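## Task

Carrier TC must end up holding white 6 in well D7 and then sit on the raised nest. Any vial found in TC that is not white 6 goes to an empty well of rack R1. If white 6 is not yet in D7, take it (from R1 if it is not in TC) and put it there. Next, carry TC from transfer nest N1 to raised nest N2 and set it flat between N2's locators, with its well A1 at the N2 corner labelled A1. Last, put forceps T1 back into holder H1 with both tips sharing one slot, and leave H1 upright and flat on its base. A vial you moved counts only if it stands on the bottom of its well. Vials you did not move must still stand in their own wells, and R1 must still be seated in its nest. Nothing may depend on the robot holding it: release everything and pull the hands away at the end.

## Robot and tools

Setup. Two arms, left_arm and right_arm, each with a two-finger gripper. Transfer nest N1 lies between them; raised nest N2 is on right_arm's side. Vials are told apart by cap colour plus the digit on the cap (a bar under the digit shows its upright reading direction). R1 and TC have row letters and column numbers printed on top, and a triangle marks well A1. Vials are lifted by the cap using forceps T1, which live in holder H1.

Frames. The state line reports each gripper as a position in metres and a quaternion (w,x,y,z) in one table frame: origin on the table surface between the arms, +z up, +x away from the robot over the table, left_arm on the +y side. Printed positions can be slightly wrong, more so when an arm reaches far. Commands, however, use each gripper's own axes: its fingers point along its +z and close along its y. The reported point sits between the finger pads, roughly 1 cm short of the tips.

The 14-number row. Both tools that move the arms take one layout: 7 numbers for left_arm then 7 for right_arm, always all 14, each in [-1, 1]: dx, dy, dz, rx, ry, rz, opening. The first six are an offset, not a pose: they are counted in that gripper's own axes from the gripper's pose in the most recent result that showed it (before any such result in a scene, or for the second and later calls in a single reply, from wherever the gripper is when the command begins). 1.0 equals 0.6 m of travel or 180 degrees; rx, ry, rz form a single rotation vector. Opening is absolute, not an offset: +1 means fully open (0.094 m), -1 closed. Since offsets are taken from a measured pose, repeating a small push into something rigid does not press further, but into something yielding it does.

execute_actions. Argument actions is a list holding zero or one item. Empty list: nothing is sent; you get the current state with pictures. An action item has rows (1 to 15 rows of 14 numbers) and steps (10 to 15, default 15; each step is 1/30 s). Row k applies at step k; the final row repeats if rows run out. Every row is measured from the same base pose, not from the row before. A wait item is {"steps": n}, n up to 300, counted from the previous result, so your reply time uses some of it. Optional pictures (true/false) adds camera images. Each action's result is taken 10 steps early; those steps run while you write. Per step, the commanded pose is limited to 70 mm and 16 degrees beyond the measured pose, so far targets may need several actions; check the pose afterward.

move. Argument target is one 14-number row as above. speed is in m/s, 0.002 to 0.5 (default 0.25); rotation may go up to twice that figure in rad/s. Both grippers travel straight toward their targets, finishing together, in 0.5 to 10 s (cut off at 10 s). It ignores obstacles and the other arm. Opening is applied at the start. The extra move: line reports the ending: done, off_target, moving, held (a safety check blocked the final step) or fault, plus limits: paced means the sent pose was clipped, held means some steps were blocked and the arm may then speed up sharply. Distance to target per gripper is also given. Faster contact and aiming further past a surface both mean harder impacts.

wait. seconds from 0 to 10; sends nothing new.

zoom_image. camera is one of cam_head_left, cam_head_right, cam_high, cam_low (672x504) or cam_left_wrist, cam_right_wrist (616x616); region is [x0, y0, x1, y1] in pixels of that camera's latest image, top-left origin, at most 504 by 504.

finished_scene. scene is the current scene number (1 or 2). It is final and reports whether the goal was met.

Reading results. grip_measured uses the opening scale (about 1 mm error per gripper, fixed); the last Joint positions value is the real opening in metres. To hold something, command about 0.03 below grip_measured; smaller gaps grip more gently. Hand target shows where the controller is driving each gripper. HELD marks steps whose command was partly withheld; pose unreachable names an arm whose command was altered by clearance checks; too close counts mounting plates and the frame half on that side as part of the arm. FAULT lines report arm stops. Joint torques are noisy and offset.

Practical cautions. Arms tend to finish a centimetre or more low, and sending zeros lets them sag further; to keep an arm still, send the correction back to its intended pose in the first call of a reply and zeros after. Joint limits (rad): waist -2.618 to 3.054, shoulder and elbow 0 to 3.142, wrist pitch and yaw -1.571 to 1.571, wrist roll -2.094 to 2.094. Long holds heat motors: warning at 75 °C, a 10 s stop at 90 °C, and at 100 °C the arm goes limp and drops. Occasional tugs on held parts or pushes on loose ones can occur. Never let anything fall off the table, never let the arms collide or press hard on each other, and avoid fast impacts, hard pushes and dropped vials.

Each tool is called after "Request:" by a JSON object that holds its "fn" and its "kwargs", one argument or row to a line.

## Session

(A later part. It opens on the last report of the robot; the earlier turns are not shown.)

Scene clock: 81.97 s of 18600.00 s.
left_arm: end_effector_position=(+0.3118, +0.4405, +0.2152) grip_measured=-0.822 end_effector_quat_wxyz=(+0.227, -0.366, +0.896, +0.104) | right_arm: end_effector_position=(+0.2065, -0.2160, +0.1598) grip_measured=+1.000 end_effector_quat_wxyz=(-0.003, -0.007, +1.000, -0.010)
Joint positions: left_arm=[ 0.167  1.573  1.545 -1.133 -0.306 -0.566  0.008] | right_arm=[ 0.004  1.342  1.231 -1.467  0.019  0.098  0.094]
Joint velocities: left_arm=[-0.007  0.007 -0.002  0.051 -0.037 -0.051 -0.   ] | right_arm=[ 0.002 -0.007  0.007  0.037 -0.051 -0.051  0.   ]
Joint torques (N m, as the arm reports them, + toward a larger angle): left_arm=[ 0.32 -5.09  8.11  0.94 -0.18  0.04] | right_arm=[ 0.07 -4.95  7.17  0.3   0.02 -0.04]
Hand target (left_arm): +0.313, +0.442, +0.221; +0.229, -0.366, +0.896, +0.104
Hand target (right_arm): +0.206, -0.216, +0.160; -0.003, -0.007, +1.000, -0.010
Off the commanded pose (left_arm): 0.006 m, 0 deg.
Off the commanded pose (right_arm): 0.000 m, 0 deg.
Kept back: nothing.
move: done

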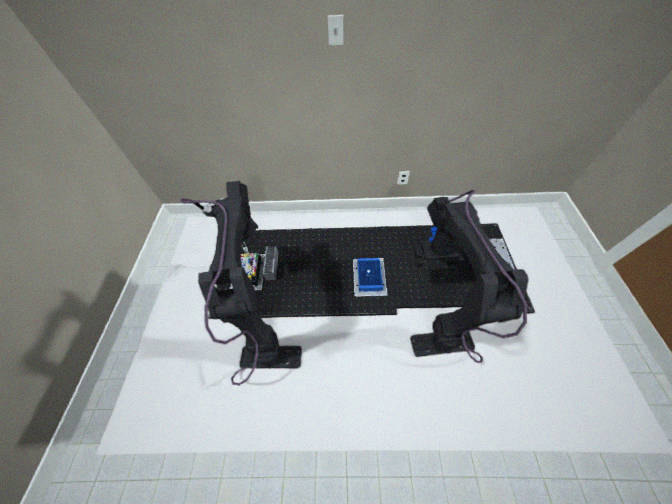

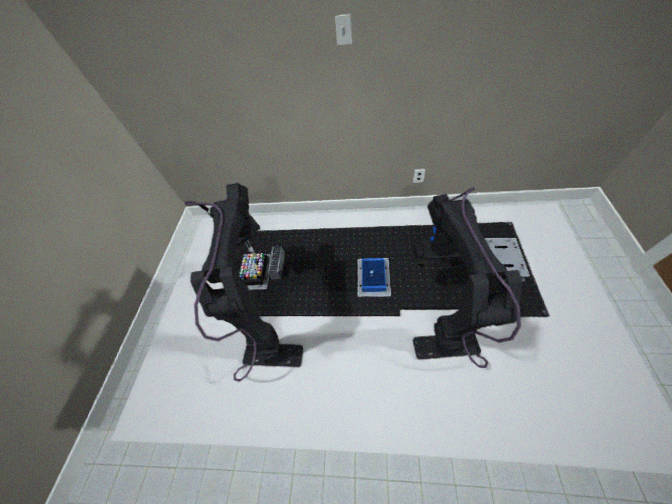

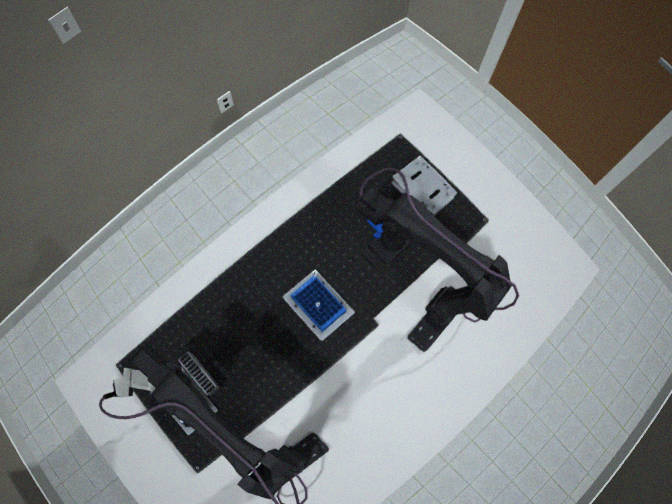

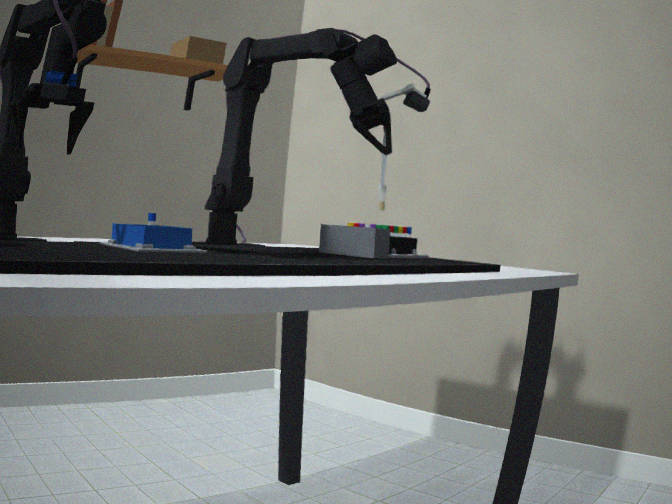

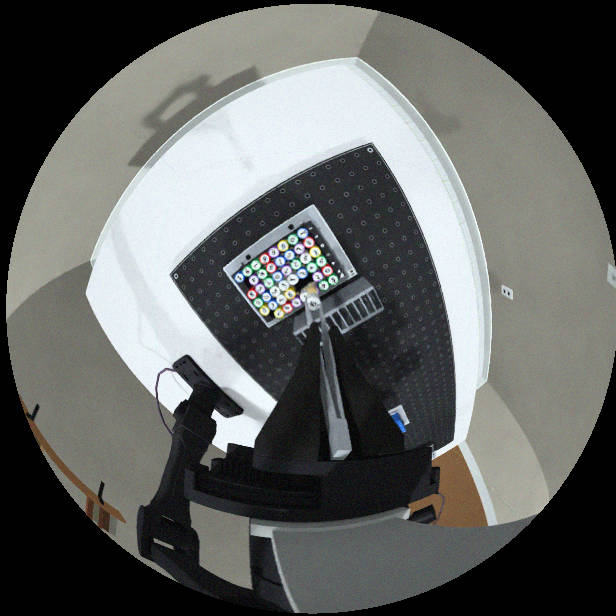

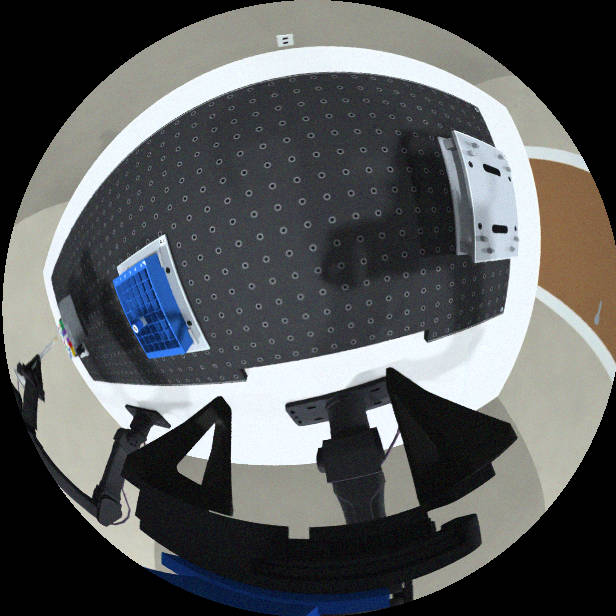

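Request:
{"fn": "move", "kwargs": {
  "target": [0.5208,-0.4552,-0.2503,0.2526,-0.0106,0.4569,-0.83,0,0,0,0,0,0,1],
  "speed": 0.2
}}

Request:
{"fn": "zoom_image", "kwargs": {
  "camera": "cam_left_wrist",
  "region": [230, 200, 400, 370]
}}

Scene clock: 88.70 s of 18600.00 s.
left_arm: end_effector_position=(+0.2595, +0.0125, +0.1844) grip_measured=-0.822 end_effector_quat_wxyz=(+0.222, +0.400, +0.885, -0.084) | right_arm: end_effector_position=(+0.2065, -0.2160, +0.1598) grip_measured=+1.000 end_effector_quat_wxyz=(-0.003, -0.007, +1.000, -0.010)
Joint positions: left_arm=[-0.811  1.775  1.645 -0.962 -0.021  0.02   0.008] | right_arm=[ 0.004  1.342  1.231 -1.467  0.019  0.098  0.094]
Joint velocities: left_arm=[ 0.002 -0.012  0.017 -0.081  0.007 -0.081 -0.   ] | right_arm=[-0.002 -0.012 -0.007 -0.037  0.007  0.022  0.   ]
Joint torques (N m, as the arm reports them, + toward a larger angle): left_arm=[-0.27 -7.19  8.39  1.35  0.11  0.09] | right_arm=[ 0.07 -4.96  7.17  0.28  0.01 -0.04]
Hand target (left_arm): +0.263, +0.003, +0.196; +0.239, +0.405, +0.877, -0.097
Hand target (right_arm): +0.206, -0.216, +0.160; -0.003, -0.007, +1.000, -0.010
Off the commanded pose (left_arm): 0.011 m, 2 deg.
Off the commanded pose (right_arm): 0.000 m, 0 deg.
Kept back: nothing.
move: off_target (left_arm)

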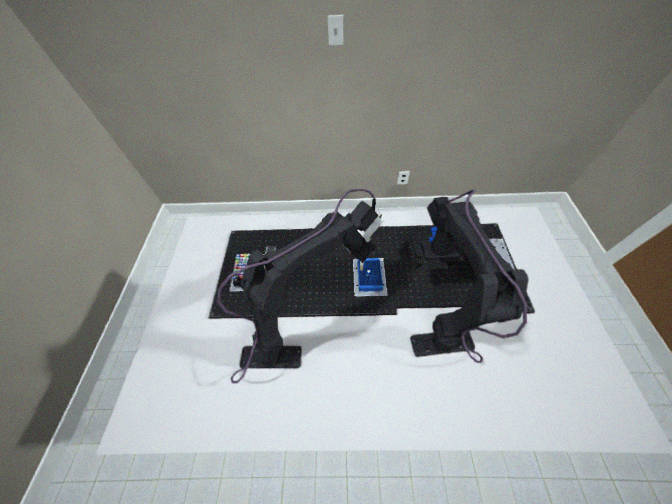

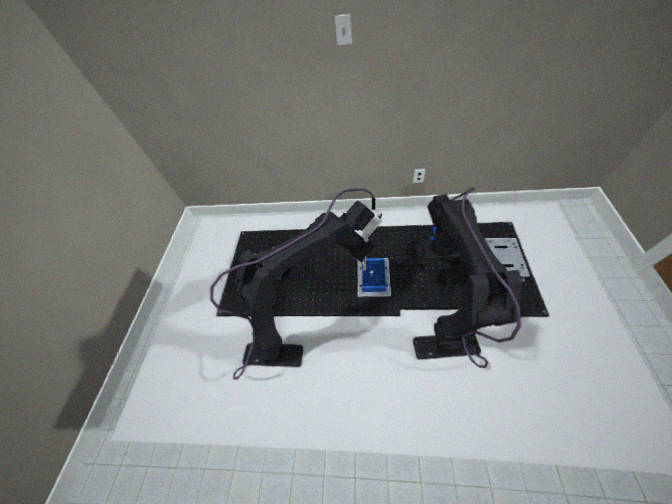

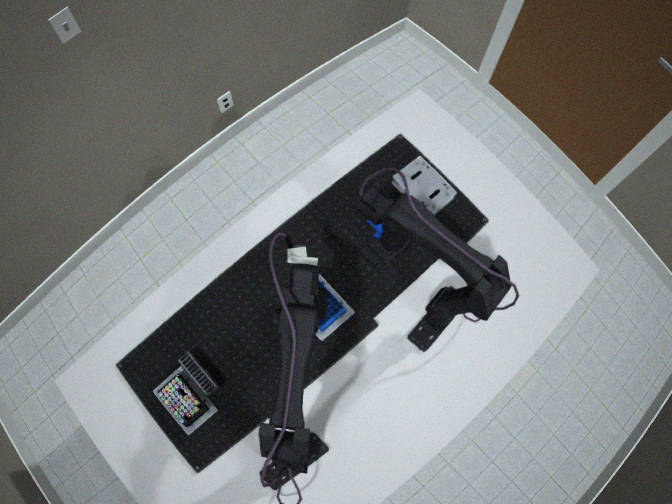

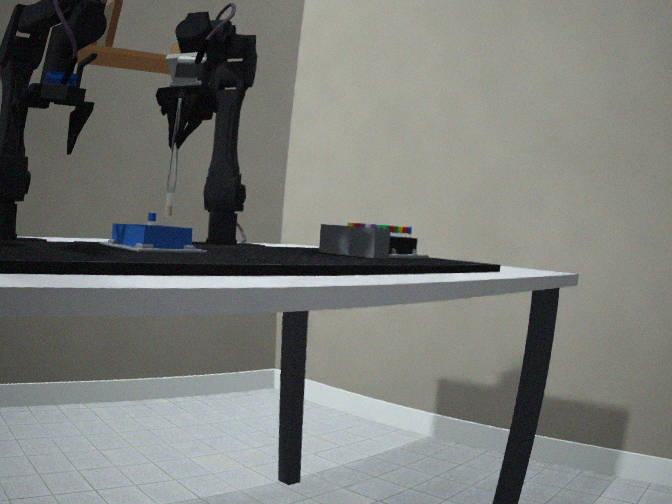

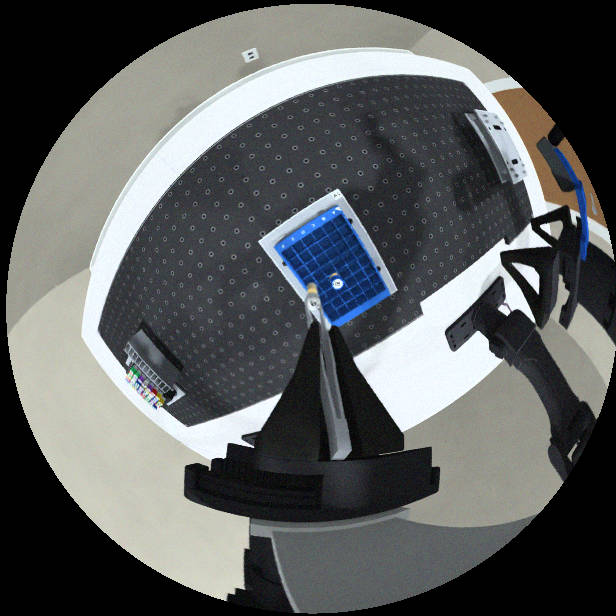

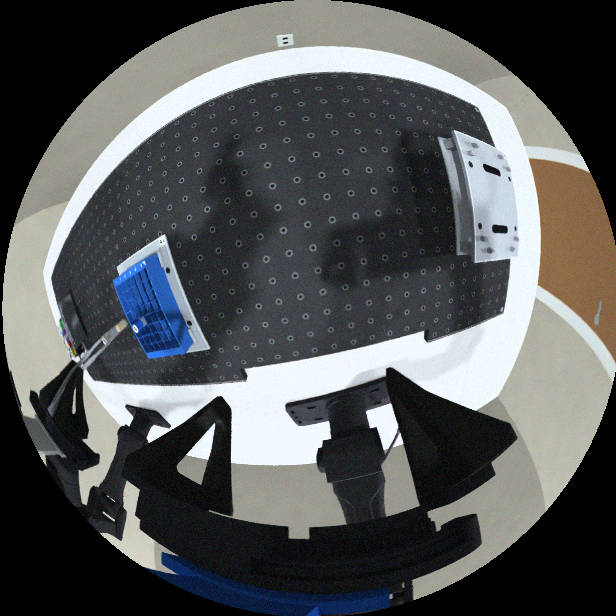

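Region (230, 200, 400, 370) of cam_left_wrist's 616x616 image, scaled by 2.965, with more detail than that image has.

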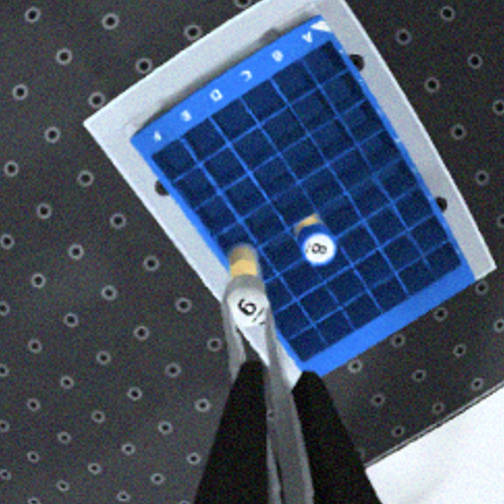

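Request:
{"fn": "move", "kwargs": {
  "target": [0.0017,-0.0703,-0.0306,0.0144,-0.0305,0.0277,-0.83,0,0,0,0,0,0,1],
  "speed": 0.04
}}

Request:
{"fn": "zoom_image", "kwargs": {
  "camera": "cam_left_wrist",
  "region": [250, 220, 370, 340]
}}

Request:
{"fn": "zoom_image", "kwargs": {
  "camera": "cam_low",
  "region": [90, 140, 210, 260]
}}

Scene clock: 94.70 s of 18600.00 s.
left_arm: end_effector_position=(+0.2225, -0.0064, +0.1903) grip_measured=-0.822 end_effector_quat_wxyz=(+0.241, +0.438, +0.859, -0.106) | right_arm: end_effector_position=(+0.2065, -0.2160, +0.1598) grip_measured=+1.000 end_effector_quat_wxyz=(-0.003, -0.007, +1.000, -0.010)
Joint positions: left_arm=[-0.904  1.692  1.546 -0.892 -0.02   0.023  0.008] | right_arm=[ 0.004  1.342  1.231 -1.467  0.019  0.098  0.094]
Joint velocities: left_arm=[-0.002  0.002 -0.012 -0.022  0.022 -0.007  0.   ] | right_arm=[-0.032  0.012 -0.012 -0.051 -0.007  0.022  0.   ]
Joint torques (N m, as the arm reports them, + toward a larger angle): left_arm=[-0.46 -8.64  5.19  1.52 -0.06 -0.03] | right_arm=[ 0.06 -4.96  7.14  0.28  0.   -0.04]
Hand target (left_arm): +0.222, -0.009, +0.199; +0.259, +0.437, +0.854, -0.114
Hand target (right_arm): +0.206, -0.216, +0.160; -0.003, -0.007, +1.000, -0.010
Off the commanded pose (left_arm): 0.009 m, 2 deg.
Off the commanded pose (right_arm): 0.000 m, 0 deg.
Kept back: nothing.
After step 90, 1.00 s passed at rest.
move: done

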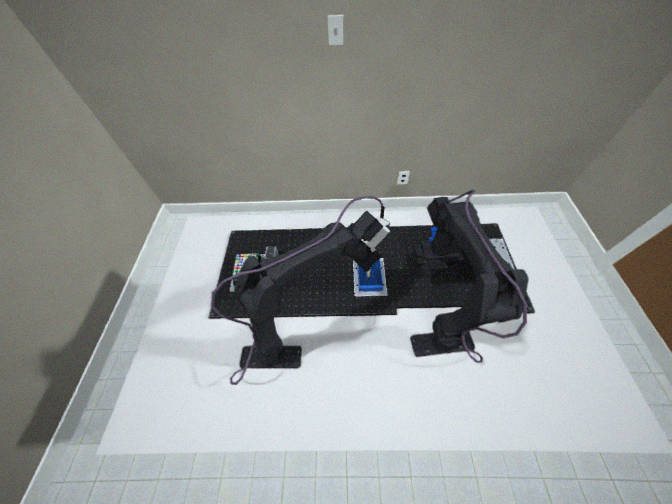

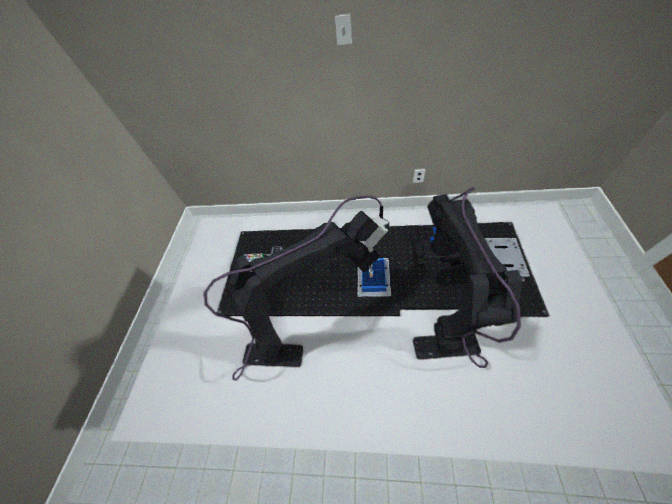

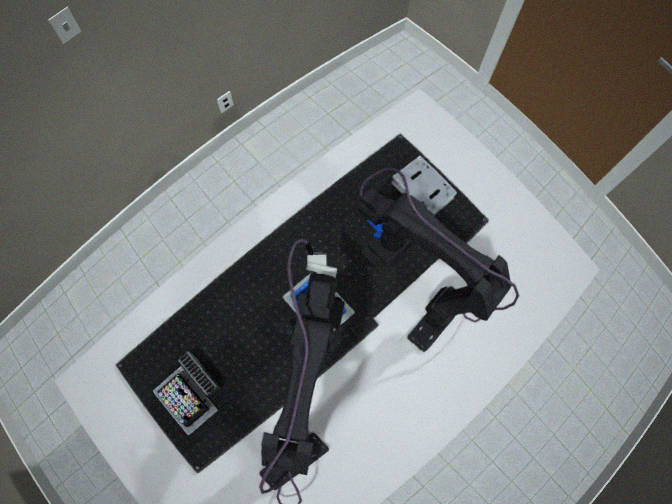

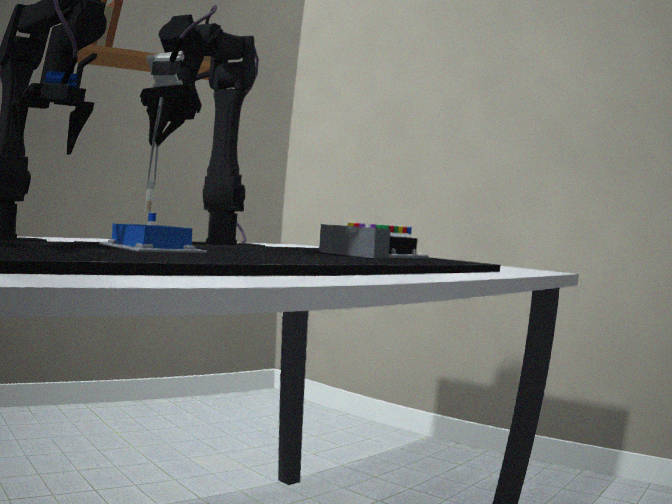

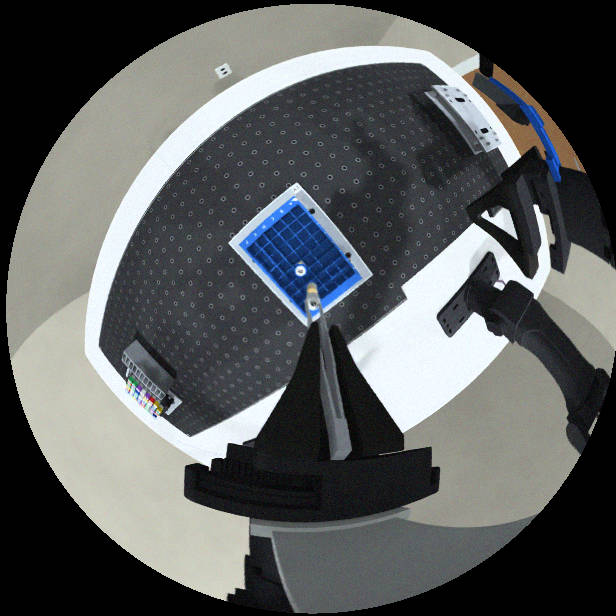

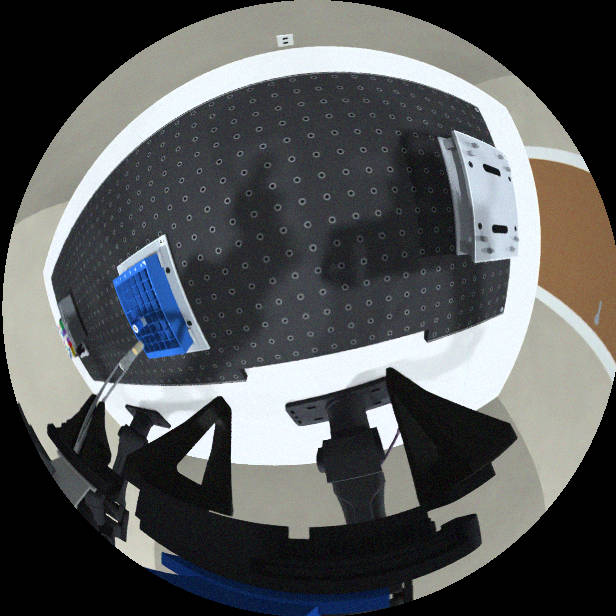

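Region (250, 220, 370, 340) of cam_left_wrist's 616x616 image, scaled by 4.200, with more detail than that image has.

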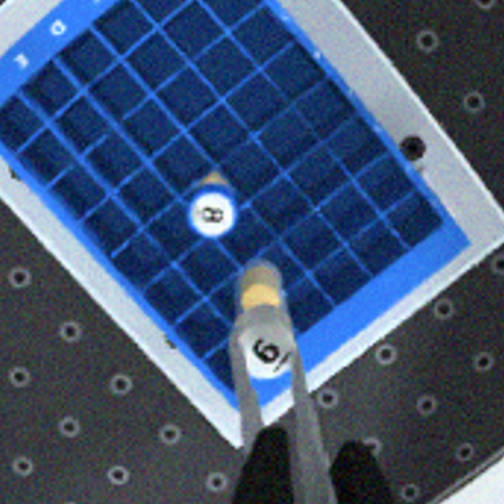

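Region (90, 140, 210, 260) of cam_low's 672x504 image, scaled by 4.200, with more detail than that image has.

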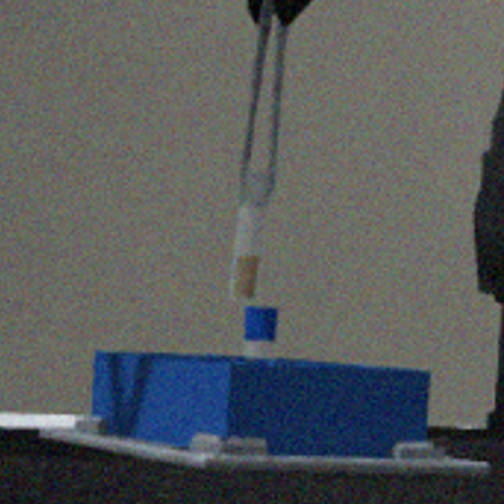

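Request:
{"fn": "execute_actions", "kwargs": {
  "actions": [
    {"rows": [[-0.0090,-0.0034,-0.0097,0.0009,-0.0127,0.0016,-0.83,0,0,0,0,0,0,1],[-0.0081,-0.0040,-0.0083,0.0011,-0.0127,0.0018,-0.83,0,0,0,0,0,0,1],[-0.0071,-0.0046,-0.0070,0.0012,-0.0127,0.0020,-0.83,0,0,0,0,0,0,1],[-0.0061,-0.0053,-0.0056,0.0013,-0.0127,0.0023,-0.83,0,0,0,0,0,0,1],[-0.0052,-0.0059,-0.0043,0.0014,-0.0127,0.0025,-0.83,0,0,0,0,0,0,1],[-0.0042,-0.0065,-0.0030,0.0016,-0.0127,0.0027,-0.83,0,0,0,0,0,0,1],[-0.0032,-0.0071,-0.0016,0.0017,-0.0127,0.0029,-0.83,0,0,0,0,0,0,1],[-0.0023,-0.0077,-0.0003,0.0018,-0.0128,0.0031,-0.83,0,0,0,0,0,0,1],[-0.0013,-0.0083,0.0011,0.0019,-0.0128,0.0033,-0.83,0,0,0,0,0,0,1],[-0.0003,-0.0089,0.0024,0.0021,-0.0128,0.0035,-0.83,0,0,0,0,0,0,1],[0.0006,-0.0095,0.0037,0.0022,-0.0128,0.0037,-0.83,0,0,0,0,0,0,1],[0.0016,-0.0102,0.0051,0.0023,-0.0128,0.0040,-0.83,0,0,0,0,0,0,1],[0.0026,-0.0108,0.0064,0.0024,-0.0128,0.0042,-0.83,0,0,0,0,0,0,1],[0.0035,-0.0114,0.0078,0.0026,-0.0128,0.0044,-0.83,0,0,0,0,0,0,1],[0.0045,-0.0120,0.0091,0.0027,-0.0128,0.0046,-0.83,0,0,0,0,0,0,1]], "steps": 15}
  ]
}}

Request:
{"fn": "execute_actions", "kwargs": {
  "actions": [
    {"steps": 25}
  ],
  "pictures": true
}}

Request:
{"fn": "zoom_image", "kwargs": {
  "camera": "cam_left_wrist",
  "region": [260, 230, 360, 330]
}}

Request:
{"fn": "zoom_image", "kwargs": {
  "camera": "cam_low",
  "region": [90, 140, 210, 260]
}}

Scene clock: 98.70 s of 18600.00 s.
left_arm: end_effector_position=(+0.2224, -0.0063, +0.1875) grip_measured=-0.822 end_effector_quat_wxyz=(+0.241, +0.438, +0.859, -0.106) | right_arm: end_effector_position=(+0.2065, -0.2160, +0.1598) grip_measured=+1.000 end_effector_quat_wxyz=(-0.003, -0.007, +1.000, -0.010)
Joint positions: left_arm=[-0.904  1.69   1.532 -0.879 -0.02   0.023  0.008] | right_arm=[ 0.004  1.342  1.231 -1.467  0.019  0.098  0.094]
Joint velocities: left_arm=[-0.007 -0.027 -0.129  0.11  -0.007  0.022 -0.   ] | right_arm=[ 0.002  0.002 -0.012  0.051 -0.051  0.022  0.   ]
Joint torques (N m, as the arm reports them, + toward a larger angle): left_arm=[-0.64 -8.6   5.27  1.51  0.02  0.01] | right_arm=[ 0.05 -4.99  7.12  0.27  0.01 -0.04]
Steps of this call (steps 1 to 90: nothing new was sent; then 0.83 s passed at rest; steps 91 to 95: the first 5 steps of this action). Readings (end_effector_position):
91: left_arm (+0.2227, -0.0067, +0.1905) | right_arm (+0.2065, -0.2160, +0.1598)
92: left_arm (+0.2228, -0.0069, +0.1902) | right_arm (+0.2065, -0.2160, +0.1598)
94: left_arm (+0.2227, -0.0067, +0.1888) | right_arm (+0.2065, -0.2160, +0.1598)
95: the state above

Scene clock: 99.53 s of 18600.00 s.
left_arm: end_effector_position=(+0.2182, -0.0073, +0.1739) grip_measured=-0.822 end_effector_quat_wxyz=(+0.239, +0.443, +0.858, -0.106) | right_arm: end_effector_position=(+0.2065, -0.2160, +0.1598) grip_measured=+1.000 end_effector_quat_wxyz=(-0.003, -0.007, +1.000, -0.010)
Joint positions: left_arm=[-0.913  1.685  1.475 -0.832 -0.02   0.023  0.008] | right_arm=[ 0.004  1.342  1.231 -1.467  0.019  0.098  0.094]
Joint velocities: left_arm=[ 0.002  0.007 -0.007  0.007 -0.11  -0.022  0.   ] | right_arm=[-0.007  0.007  0.022 -0.037 -0.051  0.022  0.   ]
Joint torques (N m, as the arm reports them, + toward a larger angle): left_arm=[-0.62 -8.77  5.34  1.5   0.03  0.  ] | right_arm=[ 0.05 -4.96  7.09  0.29  0.02 -0.04]
Hand target (left_arm): +0.217, -0.011, +0.184; +0.257, +0.443, +0.851, -0.117
Hand target (right_arm): +0.206, -0.216, +0.160; -0.003, -0.007, +1.000, -0.010
Off the commanded pose (left_arm): 0.011 m, 3 deg.
Off the commanded pose (right_arm): 0.000 m, 0 deg.
Kept back: nothing.
Steps of this call (steps 1 to 10: the last 10 steps of your previous action; steps 11 to 25: nothing new was sent). Readings (end_effector_position):
1: left_arm (+0.2220, -0.0059, +0.1862) | right_arm (+0.2065, -0.2160, +0.1598)
2: left_arm (+0.2217, -0.0054, +0.1846) | right_arm (+0.2065, -0.2160, +0.1598)
4: left_arm (+0.2210, -0.0048, +0.1815) | right_arm (+0.2065, -0.2160, +0.1598)
8: left_arm (+0.2188, -0.0050, +0.1765) | right_arm (+0.2065, -0.2160, +0.1598)
25: the state above

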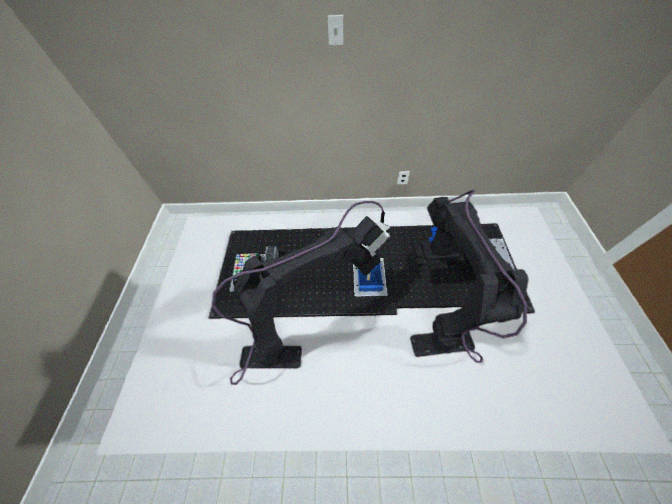

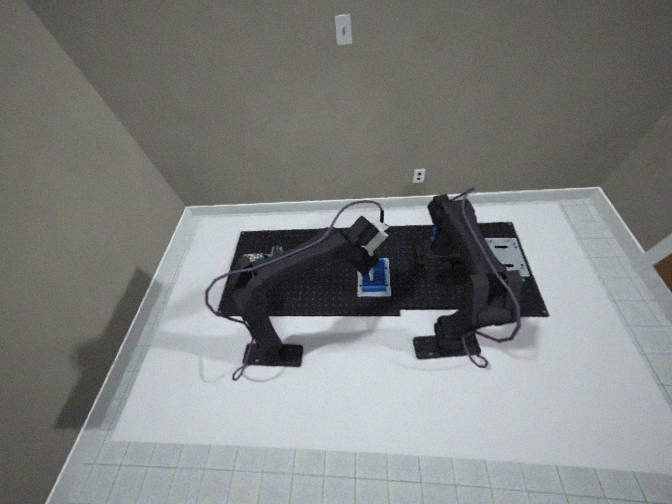

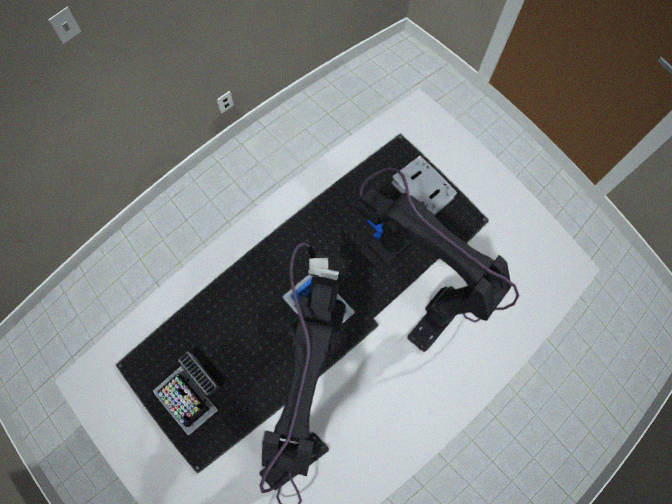

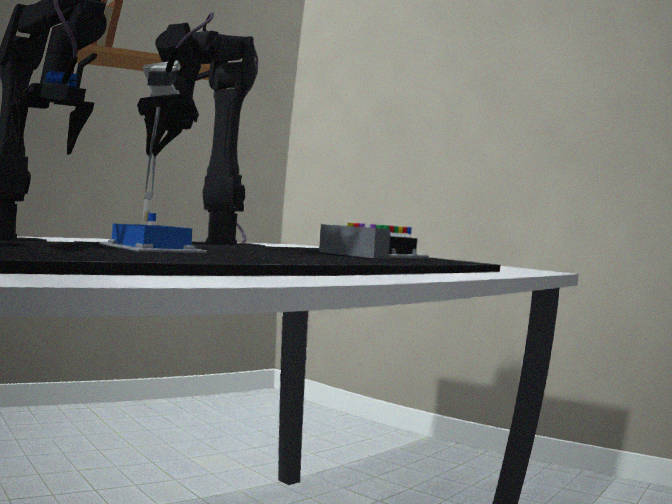

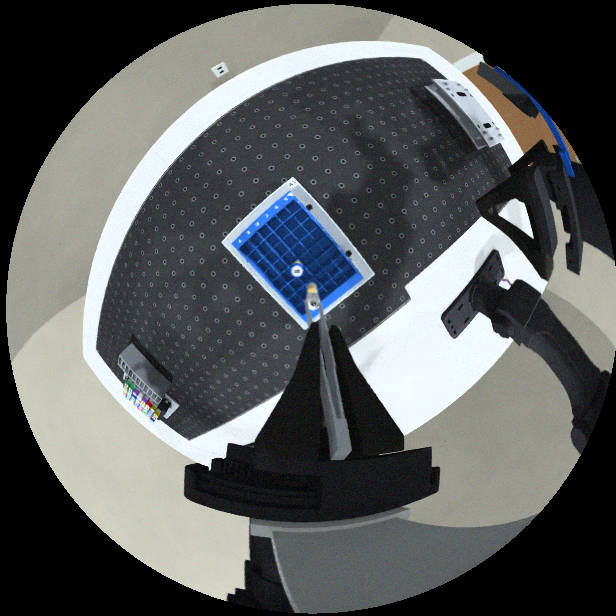

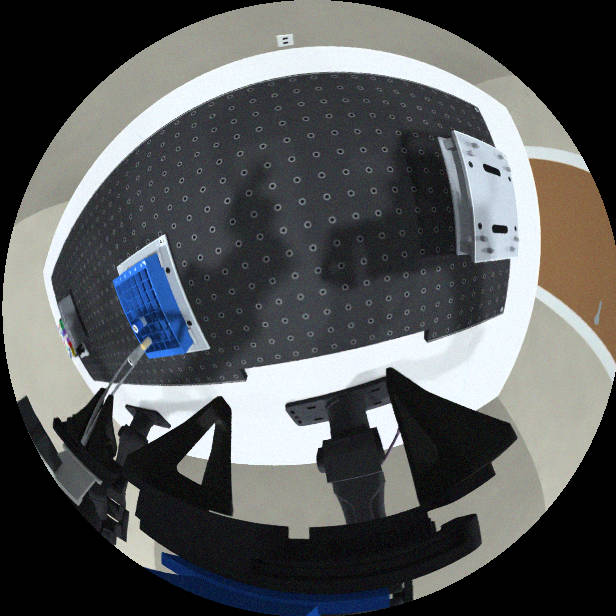

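Region (260, 230, 360, 330) of cam_left_wrist's 616x616 image, scaled by 5.040, with more detail than that image has.

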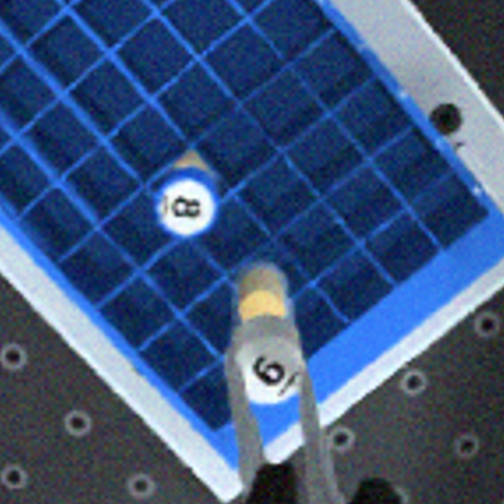

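Region (90, 140, 210, 260) of cam_low's 672x504 image, scaled by 4.200, with more detail than that image has.

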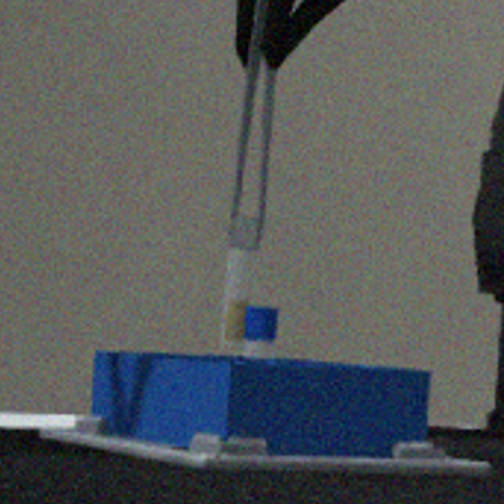

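Request:
{"fn": "zoom_image", "kwargs": {
  "camera": "cam_left_wrist",
  "region": [285, 255, 335, 305]
}}

Region (285, 255, 335, 305) of cam_left_wrist's 616x616 image, scaled by 10.080, with more detail than that image has.

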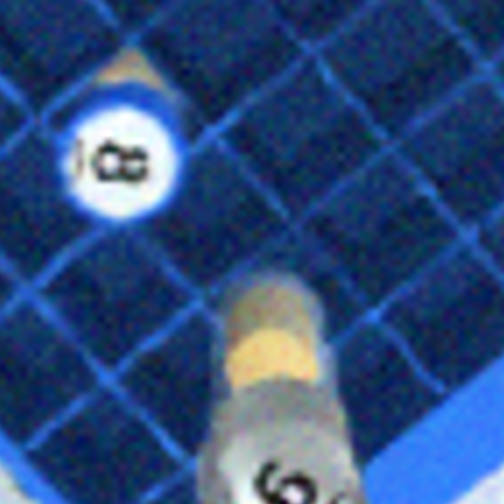

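Request:
{"fn": "execute_actions", "kwargs": {
  "actions": [
    {"rows": [[-0.0078,-0.0060,0.0030,0.0012,-0.0071,0.0024,-0.83,0,0,0,0,0,0,1],[-0.0078,-0.0070,0.0030,0.0014,-0.0071,0.0027,-0.83,0,0,0,0,0,0,1],[-0.0078,-0.0080,0.0030,0.0016,-0.0071,0.0031,-0.83,0,0,0,0,0,0,1]], "steps": 12}
  ]
}}

Request:
{"fn": "execute_actions", "kwargs": {
  "actions": [
    {"steps": 20}
  ],
  "pictures": true
}}

Request:
{"fn": "zoom_image", "kwargs": {
  "camera": "cam_left_wrist",
  "region": [285, 255, 335, 305]
}}

Scene clock: 103.67 s of 18600.00 s.
left_arm: end_effector_position=(+0.2184, -0.0076, +0.1741) grip_measured=-0.822 end_effector_quat_wxyz=(+0.239, +0.442, +0.858, -0.107) | right_arm: end_effector_position=(+0.2065, -0.2160, +0.1598) grip_measured=+1.000 end_effector_quat_wxyz=(-0.003, -0.007, +1.000, -0.010)
Joint positions: left_arm=[-0.913  1.685  1.475 -0.831 -0.02   0.023  0.008] | right_arm=[ 0.004  1.342  1.231 -1.467  0.019  0.098  0.094]
Joint velocities: left_arm=[-0.017 -0.002  0.002 -0.051 -0.022 -0.125 -0.   ] | right_arm=[ 0.002 -0.007  0.002 -0.037  0.066  0.037  0.   ]
Joint torques (N m, as the arm reports them, + toward a larger angle): left_arm=[-0.81 -6.83  5.47  1.51  0.01 -0.01] | right_arm=[ 0.04 -4.95  7.14  0.29  0.   -0.03]
Steps of this call (steps 1 to 90: nothing new was sent; then 1.07 s passed at rest; steps 91 to 92: the first 2 steps of this action). Readings (end_effector_position):
91: left_arm (+0.2183, -0.0074, +0.1740) | right_arm (+0.2065, -0.2160, +0.1598)
92: the state above

Scene clock: 104.33 s of 18600.00 s.
left_arm: end_effector_position=(+0.2173, -0.0091, +0.1744) grip_measured=-0.822 end_effector_quat_wxyz=(+0.240, +0.444, +0.856, -0.108) | right_arm: end_effector_position=(+0.2065, -0.2160, +0.1598) grip_measured=+1.000 end_effector_quat_wxyz=(-0.003, -0.007, +1.000, -0.010)
Joint positions: left_arm=[-0.917  1.685  1.475 -0.828 -0.02   0.023  0.008] | right_arm=[ 0.004  1.342  1.231 -1.467  0.019  0.098  0.094]
Joint velocities: left_arm=[ 0.007 -0.007 -0.022 -0.051 -0.051  0.007  0.001] | right_arm=[-0.022 -0.012  0.012 -0.022 -0.007  0.022  0.   ]
Joint torques (N m, as the arm reports them, + toward a larger angle): left_arm=[-0.56 -6.78  5.5   1.51  0.02 -0.01] | right_arm=[ 0.04 -4.94  7.12  0.29  0.01 -0.03]
Hand target (left_arm): +0.217, -0.014, +0.175; +0.248, +0.446, +0.853, -0.112
Hand target (right_arm): +0.206, -0.216, +0.160; -0.003, -0.007, +1.000, -0.010
Off the commanded pose (left_arm): 0.005 m, 1 deg.
Off the commanded pose (right_arm): 0.000 m, 0 deg.
Kept back: nothing.
Steps of this call (steps 1 to 10: the last 10 steps of your previous action; steps 11 to 20: nothing new was sent). Readings (end_effector_position):
1: left_arm (+0.2183, -0.0077, +0.1741) | right_arm (+0.2065, -0.2160, +0.1598)
2: left_arm (+0.2181, -0.0080, +0.1742) | right_arm (+0.2065, -0.2160, +0.1598)
4: left_arm (+0.2176, -0.0086, +0.1743) | right_arm (+0.2065, -0.2160, +0.1598)
8: left_arm (+0.2173, -0.0090, +0.1744) | right_arm (+0.2065, -0.2160, +0.1598)
20: the state above

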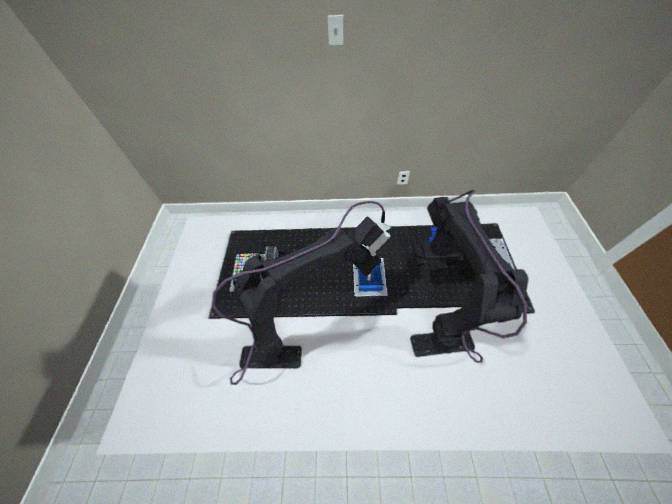

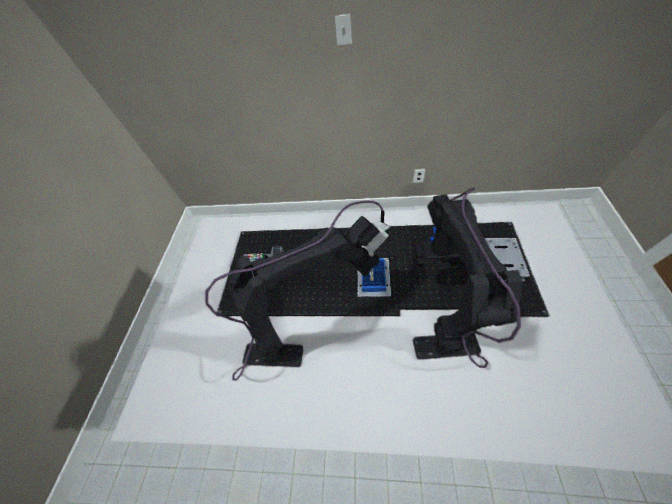

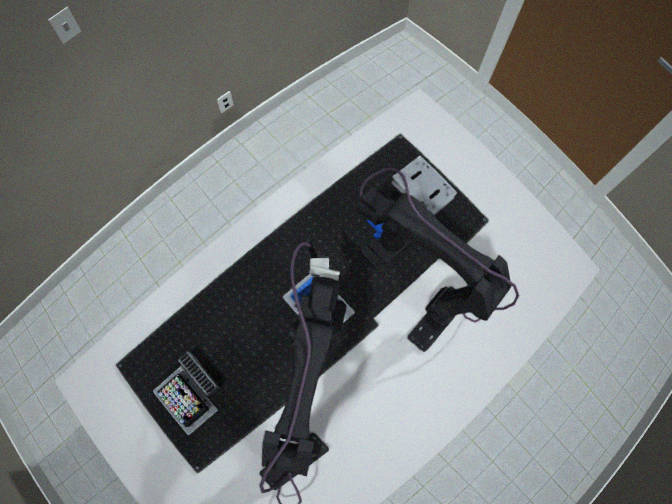

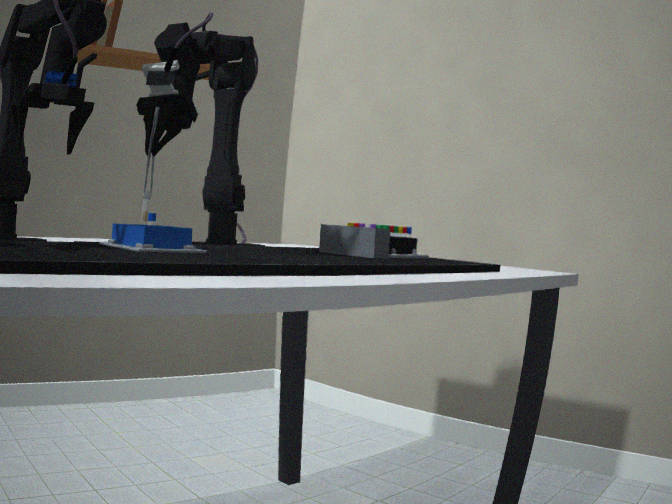

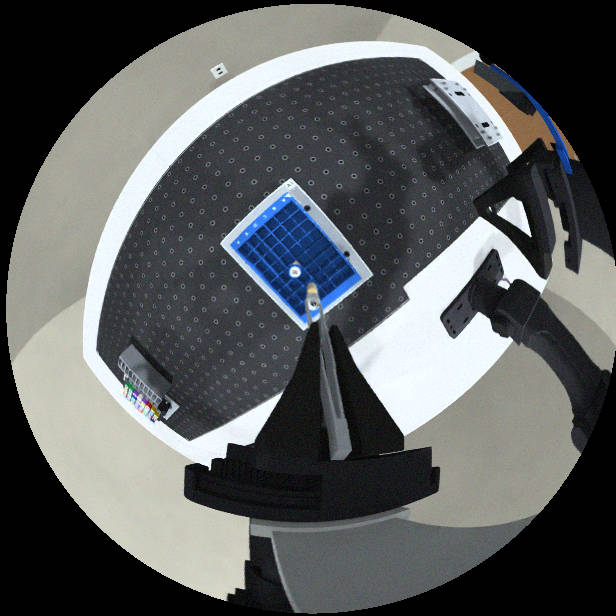

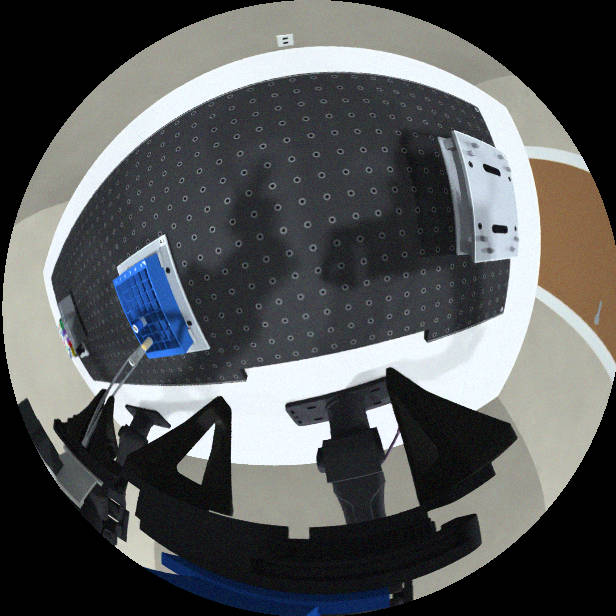

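Region (285, 255, 335, 305) of cam_left_wrist's 616x616 image, scaled by 10.080, with more detail than that image has.

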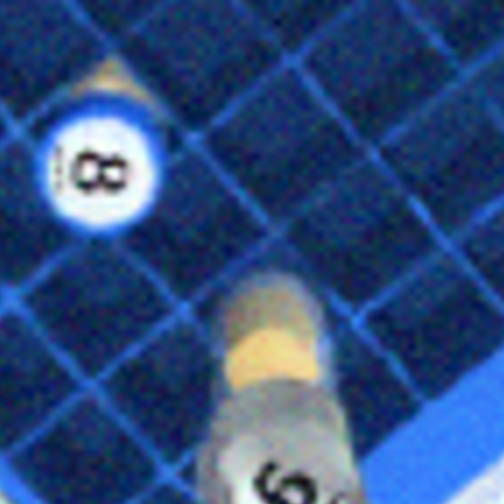

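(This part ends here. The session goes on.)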